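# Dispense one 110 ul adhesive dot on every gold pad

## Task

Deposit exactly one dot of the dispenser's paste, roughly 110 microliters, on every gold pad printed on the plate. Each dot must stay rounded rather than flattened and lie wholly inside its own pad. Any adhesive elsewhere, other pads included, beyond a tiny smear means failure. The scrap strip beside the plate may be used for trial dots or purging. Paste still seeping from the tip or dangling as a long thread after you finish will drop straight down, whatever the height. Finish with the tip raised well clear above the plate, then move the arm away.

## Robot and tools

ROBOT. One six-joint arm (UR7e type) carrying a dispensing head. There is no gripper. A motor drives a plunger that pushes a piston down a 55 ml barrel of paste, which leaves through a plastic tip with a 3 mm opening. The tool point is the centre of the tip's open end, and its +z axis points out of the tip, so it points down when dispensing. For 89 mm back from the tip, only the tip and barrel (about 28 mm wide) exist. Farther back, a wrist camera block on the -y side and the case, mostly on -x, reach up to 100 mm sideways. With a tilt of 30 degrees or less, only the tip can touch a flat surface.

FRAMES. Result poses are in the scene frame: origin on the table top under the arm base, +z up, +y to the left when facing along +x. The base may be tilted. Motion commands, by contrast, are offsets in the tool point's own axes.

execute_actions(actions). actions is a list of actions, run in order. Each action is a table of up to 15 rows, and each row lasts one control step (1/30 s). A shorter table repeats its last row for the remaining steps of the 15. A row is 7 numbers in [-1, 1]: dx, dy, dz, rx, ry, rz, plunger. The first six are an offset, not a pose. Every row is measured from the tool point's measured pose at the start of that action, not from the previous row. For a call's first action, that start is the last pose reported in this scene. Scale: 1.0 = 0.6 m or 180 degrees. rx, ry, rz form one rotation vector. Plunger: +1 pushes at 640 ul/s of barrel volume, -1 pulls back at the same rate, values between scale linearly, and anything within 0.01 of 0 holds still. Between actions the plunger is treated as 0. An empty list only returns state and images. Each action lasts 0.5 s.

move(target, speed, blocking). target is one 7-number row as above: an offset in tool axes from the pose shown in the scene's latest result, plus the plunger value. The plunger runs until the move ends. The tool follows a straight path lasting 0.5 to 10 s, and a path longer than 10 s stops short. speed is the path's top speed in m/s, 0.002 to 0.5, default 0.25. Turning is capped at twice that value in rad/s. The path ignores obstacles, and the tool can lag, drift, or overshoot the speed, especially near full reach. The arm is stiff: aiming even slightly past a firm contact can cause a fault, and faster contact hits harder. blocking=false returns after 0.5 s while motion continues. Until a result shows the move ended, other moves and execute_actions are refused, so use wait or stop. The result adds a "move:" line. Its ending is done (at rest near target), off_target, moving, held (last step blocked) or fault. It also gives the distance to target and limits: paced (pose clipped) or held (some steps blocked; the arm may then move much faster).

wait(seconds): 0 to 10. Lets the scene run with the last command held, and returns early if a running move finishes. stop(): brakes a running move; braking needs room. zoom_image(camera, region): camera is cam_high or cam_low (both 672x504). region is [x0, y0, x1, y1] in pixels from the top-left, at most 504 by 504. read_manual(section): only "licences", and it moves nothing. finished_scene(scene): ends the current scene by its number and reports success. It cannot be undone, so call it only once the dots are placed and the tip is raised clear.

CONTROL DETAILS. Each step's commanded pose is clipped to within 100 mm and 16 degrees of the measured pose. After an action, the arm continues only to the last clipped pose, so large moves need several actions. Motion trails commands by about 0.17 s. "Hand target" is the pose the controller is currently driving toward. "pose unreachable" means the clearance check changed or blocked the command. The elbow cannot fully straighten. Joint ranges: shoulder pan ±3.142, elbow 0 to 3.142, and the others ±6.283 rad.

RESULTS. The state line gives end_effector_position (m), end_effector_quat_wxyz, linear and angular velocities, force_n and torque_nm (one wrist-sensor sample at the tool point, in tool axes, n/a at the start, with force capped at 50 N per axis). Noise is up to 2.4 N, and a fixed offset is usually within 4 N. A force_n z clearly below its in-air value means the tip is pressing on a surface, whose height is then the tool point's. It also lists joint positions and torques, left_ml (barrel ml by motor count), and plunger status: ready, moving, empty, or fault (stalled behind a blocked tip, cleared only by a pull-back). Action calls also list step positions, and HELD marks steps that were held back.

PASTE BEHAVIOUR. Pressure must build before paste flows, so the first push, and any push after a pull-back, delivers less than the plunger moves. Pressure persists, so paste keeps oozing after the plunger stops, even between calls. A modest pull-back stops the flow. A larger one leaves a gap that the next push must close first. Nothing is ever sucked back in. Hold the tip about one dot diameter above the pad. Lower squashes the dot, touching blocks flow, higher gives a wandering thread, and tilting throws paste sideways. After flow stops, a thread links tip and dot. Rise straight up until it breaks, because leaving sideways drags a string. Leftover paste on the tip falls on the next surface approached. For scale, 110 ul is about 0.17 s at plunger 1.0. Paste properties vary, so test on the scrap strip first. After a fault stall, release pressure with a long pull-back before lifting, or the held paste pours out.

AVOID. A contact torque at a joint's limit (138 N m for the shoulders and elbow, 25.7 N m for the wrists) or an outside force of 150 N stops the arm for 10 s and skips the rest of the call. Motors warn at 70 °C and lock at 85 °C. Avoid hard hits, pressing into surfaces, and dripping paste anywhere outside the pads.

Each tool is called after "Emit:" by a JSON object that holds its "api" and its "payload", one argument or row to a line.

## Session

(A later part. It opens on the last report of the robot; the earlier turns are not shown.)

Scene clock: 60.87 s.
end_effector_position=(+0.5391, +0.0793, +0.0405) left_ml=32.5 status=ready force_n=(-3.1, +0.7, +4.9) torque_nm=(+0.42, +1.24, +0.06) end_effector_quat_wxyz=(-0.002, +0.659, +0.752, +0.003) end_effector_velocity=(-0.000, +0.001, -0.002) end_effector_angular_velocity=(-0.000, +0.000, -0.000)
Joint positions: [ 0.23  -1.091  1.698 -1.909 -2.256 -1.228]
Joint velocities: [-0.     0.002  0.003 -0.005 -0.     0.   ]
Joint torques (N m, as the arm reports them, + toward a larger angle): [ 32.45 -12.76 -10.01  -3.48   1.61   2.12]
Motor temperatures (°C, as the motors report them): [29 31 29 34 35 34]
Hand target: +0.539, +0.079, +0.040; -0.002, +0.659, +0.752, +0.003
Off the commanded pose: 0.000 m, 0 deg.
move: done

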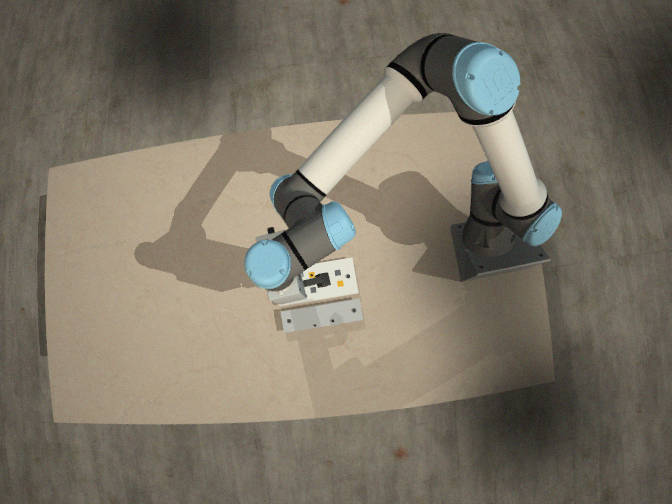

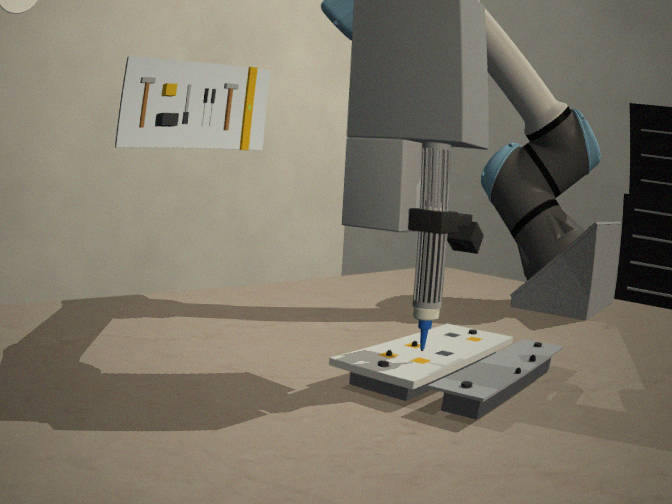

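Aligned.

Emit:
{"api": "execute_actions", "payload": {
  "actions": [
    [[0,0,0.0132,0,0,0,0]],
    [[0,0,0,0,0,0,0]],
    [[0,0,0,0,0,0,0.35]],
    [[0,0,0,0,0,0,0]],
    [[0,0,0,0,0,0,0]],
    [[0,0,0,0,0,0,0]],
    [[0,0,0,0,0,0,0]]
  ]
}}

Emit:
{"api": "move", "payload": {
  "target": [0,0,-0.065,0,0,0,0],
  "speed": 0.05
}}

Scene clock: 64.73 s.
end_effector_position=(+0.5390, +0.0793, +0.0328) left_ml=32.4 status=ready force_n=(-4.6, -1.9, +2.8) torque_nm=(-0.56, +1.78, +0.15) end_effector_quat_wxyz=(-0.002, +0.659, +0.752, +0.003) end_effector_velocity=(+0.000, -0.000, +0.000) end_effector_angular_velocity=(+0.001, -0.001, -0.001)
Joint positions: [ 0.222 -1.087  1.713 -1.933 -2.258 -1.238]
Joint velocities: [-0.001 -0.001  0.    -0.001  0.     0.   ]
Joint torques (N m, as the arm reports them, + toward a larger angle): [ 24.43 -14.16 -29.12  -1.45  -1.03   1.65]
Motor temperatures (°C, as the motors report them): [29 31 29 34 35 34]
Hand target: +0.539, +0.079, +0.033; -0.002, +0.659, +0.752, +0.003
Off the commanded pose: 0.000 m, 0 deg.
Step readings (end_effector_position; steps 1 to 15: 1st action; 16 to 30: 2nd action; 31 to 45: 3rd action; 46 to 60: 4th action; 61 to 75: 5th action; 76 to 90: 6th action; 91 to 105: 7th action):
0: (+0.5391, +0.0795, +0.0403)
1: (+0.5391, +0.0795, +0.0403)
2: (+0.5390, +0.0796, +0.0396)
4: (+0.5389, +0.0796, +0.0371)
8: (+0.5390, +0.0794, +0.0342)
15: (+0.5391, +0.0793, +0.0329)
16: (+0.5391, +0.0793, +0.0328)
17: (+0.5391, +0.0793, +0.0328)
19: (+0.5391, +0.0793, +0.0328)
23: (+0.5391, +0.0793, +0.0328)
30: (+0.5390, +0.0793, +0.0328)
31: (+0.5390, +0.0793, +0.0328)
32: (+0.5390, +0.0793, +0.0328)
34: (+0.5390, +0.0793, +0.0328)
38: (+0.5390, +0.0793, +0.0328)
45: (+0.5390, +0.0793, +0.0328)
46: (+0.5390, +0.0793, +0.0328)
47: (+0.5390, +0.0793, +0.0328)
49: (+0.5390, +0.0793, +0.0328)
53: (+0.5390, +0.0793, +0.0328)
60: (+0.5390, +0.0793, +0.0328)
61: (+0.5390, +0.0793, +0.0328)
62: (+0.5390, +0.0793, +0.0328)
64: (+0.5390, +0.0793, +0.0328)
68: (+0.5390, +0.0793, +0.0328)
75: (+0.5390, +0.0793, +0.0328)
76: (+0.5390, +0.0793, +0.0328)
77: (+0.5390, +0.0793, +0.0328)
79: (+0.5390, +0.0793, +0.0328)
83: (+0.5390, +0.0793, +0.0328)
90: (+0.5390, +0.0793, +0.0328)
91: (+0.5390, +0.0793, +0.0328)
92: (+0.5390, +0.0793, +0.0328)
94: (+0.5390, +0.0793, +0.0328)
98: (+0.5390, +0.0793, +0.0328)
105: end_effector_position above

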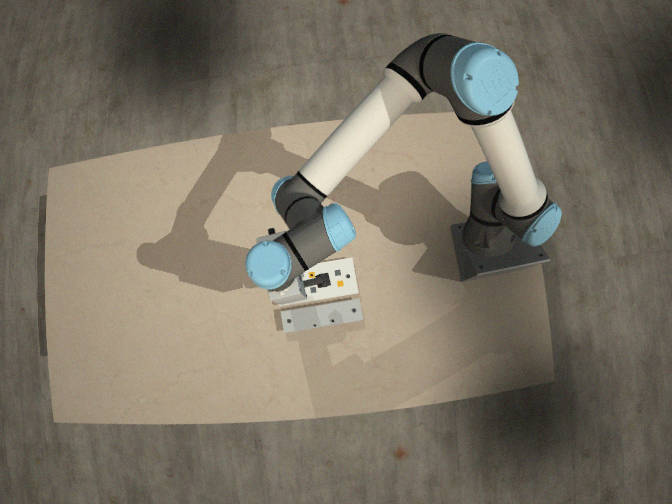

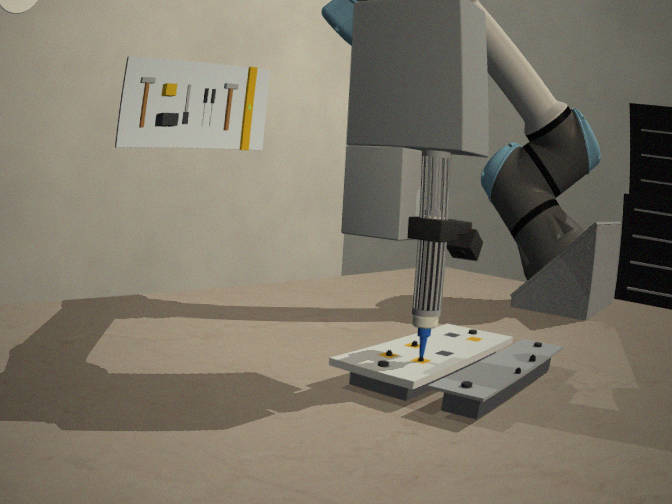

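Scene clock: 65.93 s.
end_effector_position=(+0.5391, +0.0790, +0.0714) left_ml=32.4 status=ready force_n=(-2.0, +0.6, +3.9) torque_nm=(+0.47, +0.71, +0.15) end_effector_quat_wxyz=(-0.002, +0.659, +0.752, +0.003) end_effector_velocity=(+0.000, +0.000, +0.004) end_effector_angular_velocity=(-0.000, -0.000, +0.001)
Joint positions: [ 0.261 -1.1    1.637 -1.814 -2.247 -1.19 ]
Joint velocities: [ 0.004 -0.    -0.007  0.01   0.001  0.004]
Joint torques (N m, as the arm reports them, + toward a larger angle): [ 31.45 -32.1  -29.16  -1.29   1.76   2.28]
Motor temperatures (°C, as the motors report them): [29 31 29 34 35 34]
Hand target: +0.539, +0.079, +0.072; -0.002, +0.659, +0.752, +0.003
Off the commanded pose: 0.000 m, 0 deg.
move: done

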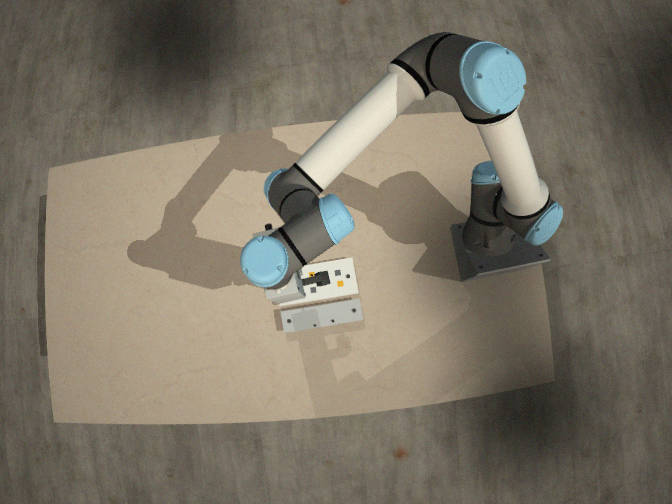

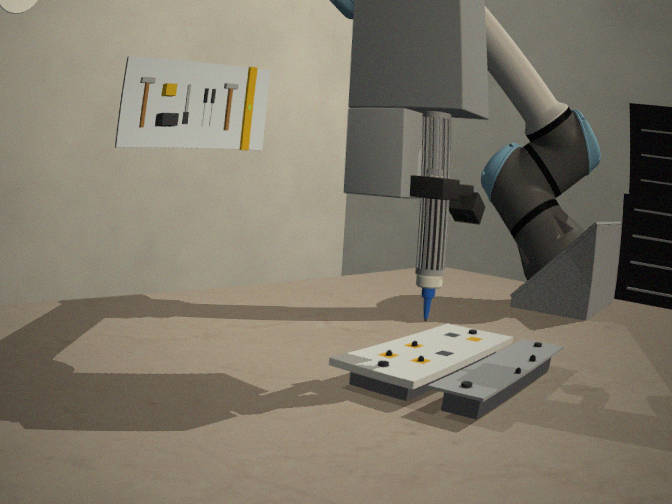

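Emit:
{"api": "move", "payload": {
  "target": [0.0102,-0.1928,0.0523,0,0,0,0],
  "speed": 0.15
}}

Emit:
{"api": "zoom_image", "payload": {
  "camera": "cam_low",
  "region": [400, 300, 520, 390]
}}

Scene clock: 67.63 s.
end_effector_position=(+0.4239, +0.0699, +0.0400) left_ml=32.4 status=ready force_n=(+0.5, -1.5, +3.2) torque_nm=(-0.49, -0.10, +0.33) end_effector_quat_wxyz=(-0.002, +0.659, +0.752, +0.003) end_effector_velocity=(-0.003, -0.000, -0.000) end_effector_angular_velocity=(+0.001, -0.002, -0.000)
Joint positions: [ 0.297 -1.292  1.982 -1.94  -2.236 -1.146]
Joint velocities: [ 0.002 -0.006  0.009 -0.005  0.     0.   ]
Joint torques (N m, as the arm reports them, + toward a larger angle): [ 24.02 -26.29 -10.12  -3.48   1.66   2.16]
Motor temperatures (°C, as the motors report them): [29 31 29 34 35 34]
Hand target: +0.424, +0.070, +0.040; -0.002, +0.659, +0.752, +0.003
Off the commanded pose: 0.000 m, 0 deg.
move: done

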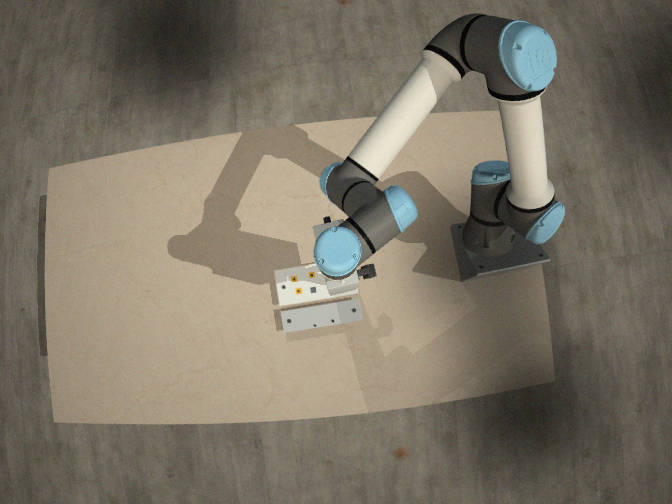

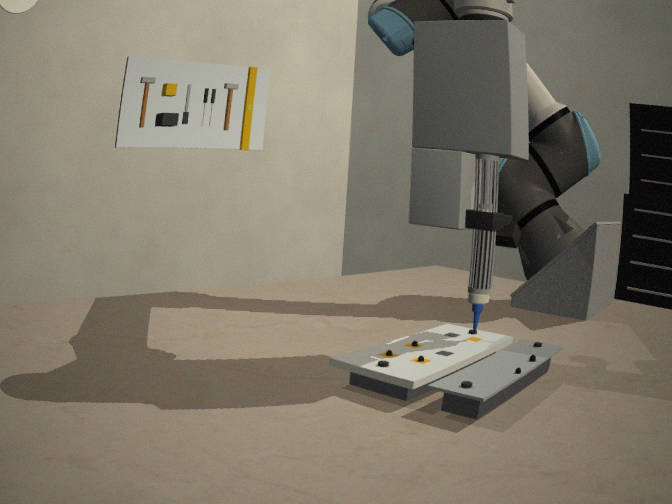

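Region (400, 300, 520, 390) of cam_low's 672x504 image, scaled by 4.200, with more detail than that image has; it fills the top 378 rows of this view, and the rest is white.

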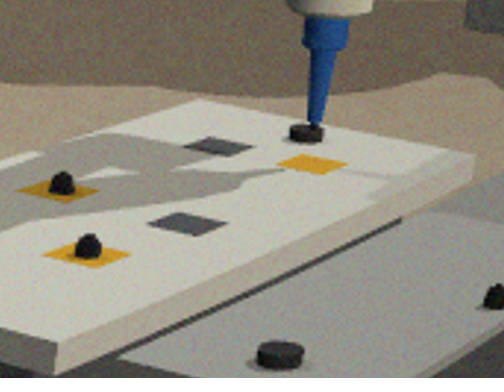

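Aligned above the pad.

Emit:
{"api": "execute_actions", "payload": {
  "actions": [
    [[0,0,0.0125,0,0,0,0]],
    [[0,0,0,0,0,0,0]],
    [[0,0,0,0,0,0,0.35]],
    [[0,0,0,0,0,0,0]],
    [[0,0,0,0,0,0,0]],
    [[0,0,0,0,0,0,0]],
    [[0,0,0,0,0,0,0]]
  ]
}}

Emit:
{"api": "move", "payload": {
  "target": [0,0,-0.065,0,0,0,0],
  "speed": 0.05
}}

Emit:
{"api": "zoom_image", "payload": {
  "camera": "cam_low",
  "region": [400, 300, 520, 390]
}}

Scene clock: 71.57 s.
end_effector_position=(+0.4238, +0.0699, +0.0327) left_ml=32.3 status=ready force_n=(-1.3, +1.0, +1.5) torque_nm=(+0.52, +0.39, +0.11) end_effector_quat_wxyz=(-0.002, +0.659, +0.752, +0.003) end_effector_velocity=(+0.000, +0.000, +0.000) end_effector_angular_velocity=(+0.000, -0.001, -0.000)
Joint positions: [ 0.288 -1.288  1.997 -1.965 -2.239 -1.157]
Joint velocities: [ 0.     0.     0.    -0.001  0.     0.   ]
Joint torques (N m, as the arm reports them, + toward a larger angle): [ 17.89  -8.38 -29.18  -1.36  -0.87   0.92]
Motor temperatures (°C, as the motors report them): [29 31 29 34 35 34]
Hand target: +0.424, +0.070, +0.033; -0.002, +0.659, +0.752, +0.003
Off the commanded pose: 0.000 m, 0 deg.
Step readings (end_effector_position; steps 1 to 15: 1st action; 16 to 30: 2nd action; 31 to 45: 3rd action; 46 to 60: 4th action; 61 to 75: 5th action; 76 to 90: 6th action; 91 to 105: 7th action):
0: (+0.4236, +0.0699, +0.0400)
1: (+0.4236, +0.0699, +0.0399)
2: (+0.4235, +0.0699, +0.0393)
4: (+0.4236, +0.0700, +0.0370)
8: (+0.4238, +0.0699, +0.0342)
15: (+0.4239, +0.0699, +0.0328)
16: (+0.4239, +0.0699, +0.0327)
17: (+0.4239, +0.0699, +0.0327)
19: (+0.4239, +0.0699, +0.0327)
23: (+0.4239, +0.0699, +0.0327)
30: (+0.4238, +0.0699, +0.0327)
31: (+0.4238, +0.0699, +0.0327)
32: (+0.4238, +0.0699, +0.0327)
34: (+0.4238, +0.0699, +0.0327)
38: (+0.4238, +0.0699, +0.0327)
45: (+0.4238, +0.0699, +0.0327)
46: (+0.4238, +0.0699, +0.0327)
47: (+0.4238, +0.0699, +0.0327)
49: (+0.4238, +0.0699, +0.0327)
53: (+0.4238, +0.0699, +0.0327)
60: (+0.4238, +0.0699, +0.0327)
61: (+0.4238, +0.0699, +0.0327)
62: (+0.4238, +0.0699, +0.0327)
64: (+0.4238, +0.0699, +0.0327)
68: (+0.4238, +0.0699, +0.0327)
75: (+0.4238, +0.0699, +0.0327)
76: (+0.4238, +0.0699, +0.0327)
77: (+0.4238, +0.0699, +0.0327)
79: (+0.4238, +0.0699, +0.0327)
83: (+0.4238, +0.0699, +0.0327)
90: (+0.4238, +0.0699, +0.0327)
91: (+0.4238, +0.0699, +0.0327)
92: (+0.4238, +0.0699, +0.0327)
94: (+0.4238, +0.0699, +0.0327)
98: (+0.4238, +0.0699, +0.0327)
105: end_effector_position above

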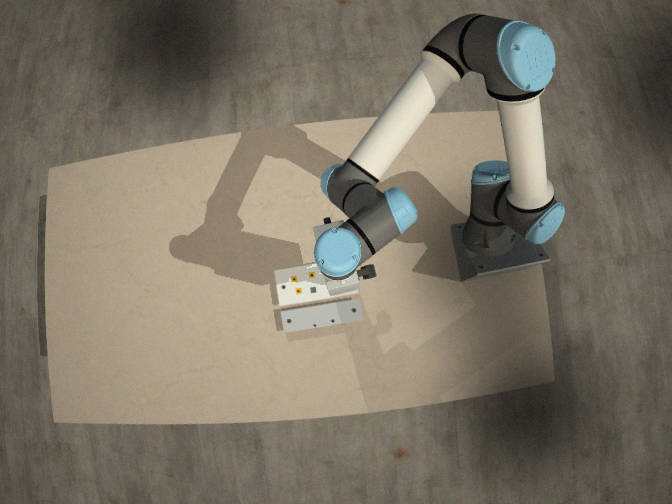

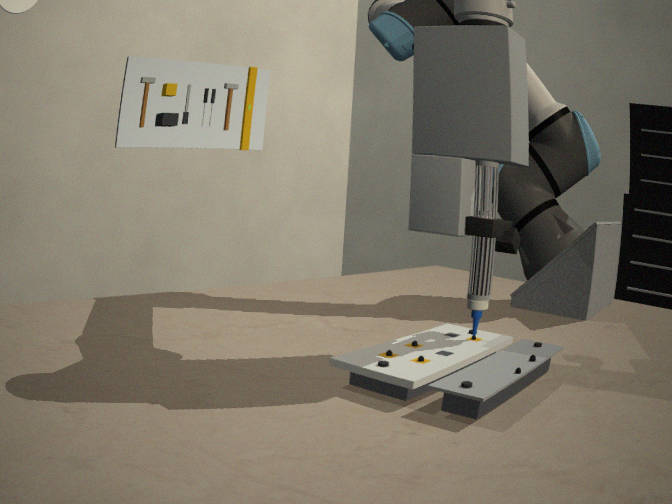

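Scene clock: 72.77 s.
end_effector_position=(+0.4239, +0.0696, +0.0713) left_ml=32.3 status=ready force_n=(-1.0, -0.1, +2.9) torque_nm=(+0.02, +0.30, +0.17) end_effector_quat_wxyz=(-0.002, +0.659, +0.752, +0.003) end_effector_velocity=(-0.000, +0.000, +0.003) end_effector_angular_velocity=(-0.001, +0.000, +0.002)
Joint positions: [ 0.333 -1.303  1.915 -1.834 -2.224 -1.102]
Joint velocities: [ 0.005  0.    -0.008  0.012  0.001  0.005]
Joint torques (N m, as the arm reports them, + toward a larger angle): [ 26.27 -24.63 -30.46  -1.02   1.74   2.44]
Motor temperatures (°C, as the motors report them): [29 31 29 34 35 34]
Hand target: +0.424, +0.070, +0.072; -0.002, +0.659, +0.752, +0.003
Off the commanded pose: 0.000 m, 0 deg.
move: done

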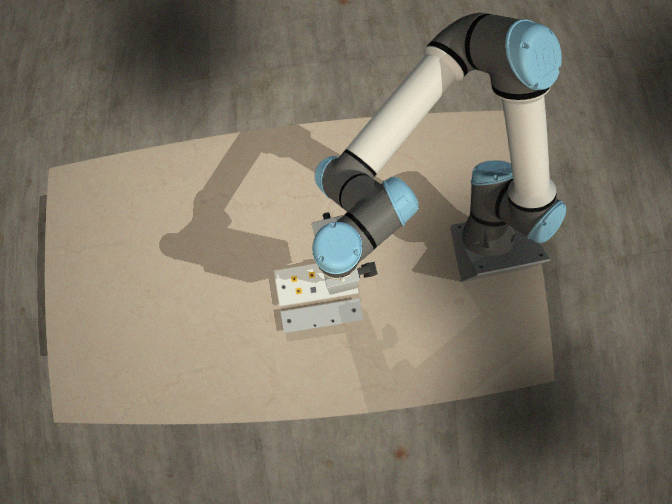

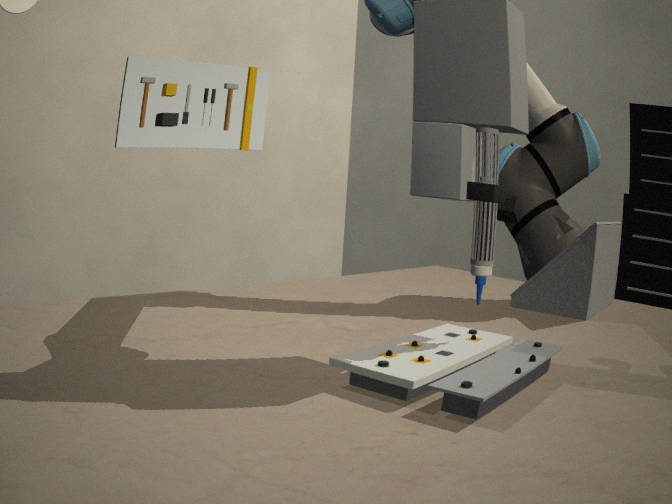

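Region (400, 300, 520, 390) of cam_low's 672x504 image, scaled by 4.200, with more detail than that image has; it fills the top 378 rows of this view, and the rest is white.

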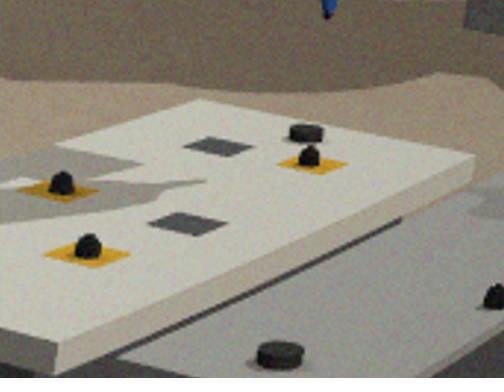

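Emit:
{"api": "move", "payload": {
  "target": [0.139,0.096,-0.217,0,0,0,-0.1],
  "speed": 0.25
}}

Scene clock: 74.57 s.
end_effector_position=(+0.4700, +0.1589, +0.2018) left_ml=32.4 status=moving force_n=(-0.8, -3.7, +2.4) torque_nm=(-1.08, +0.17, +0.14) end_effector_quat_wxyz=(-0.002, +0.659, +0.752, +0.003) end_effector_velocity=(+0.001, +0.002, +0.002) end_effector_angular_velocity=(-0.004, +0.003, -0.001)
Joint positions: [ 0.513 -1.048  1.395 -1.454 -2.153 -0.901]
Joint velocities: [ 0.003  0.012 -0.019  0.014  0.001  0.007]
Joint torques (N m, as the arm reports them, + toward a larger angle): [ 26.54  -9.38 -31.69  -1.37   1.64   1.98]
Motor temperatures (°C, as the motors report them): [29 31 29 34 35 34]
Hand target: +0.470, +0.159, +0.202; -0.002, +0.659, +0.752, +0.003
Off the commanded pose: 0.000 m, 0 deg.
move: done

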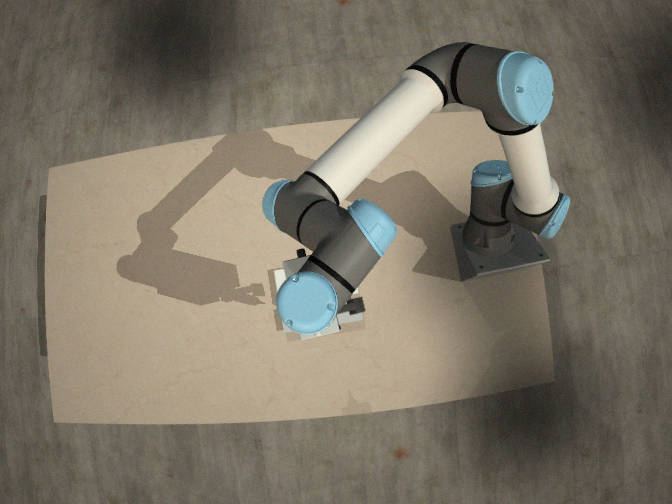

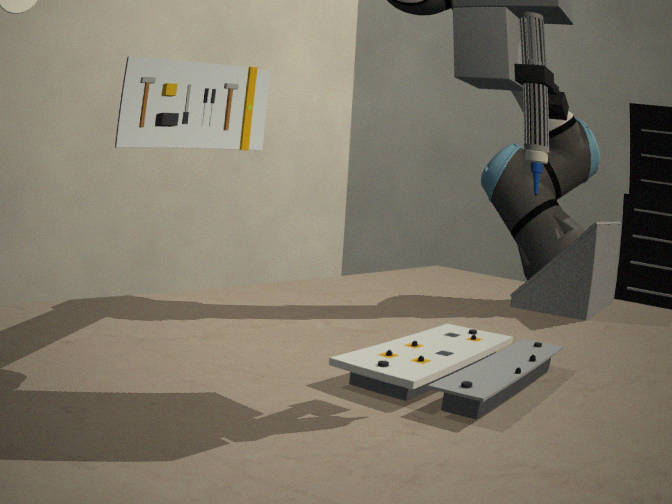

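Emit:
{"api": "finished_scene", "payload": {
  "scene": 1
}}

The scene is finished: the task was done.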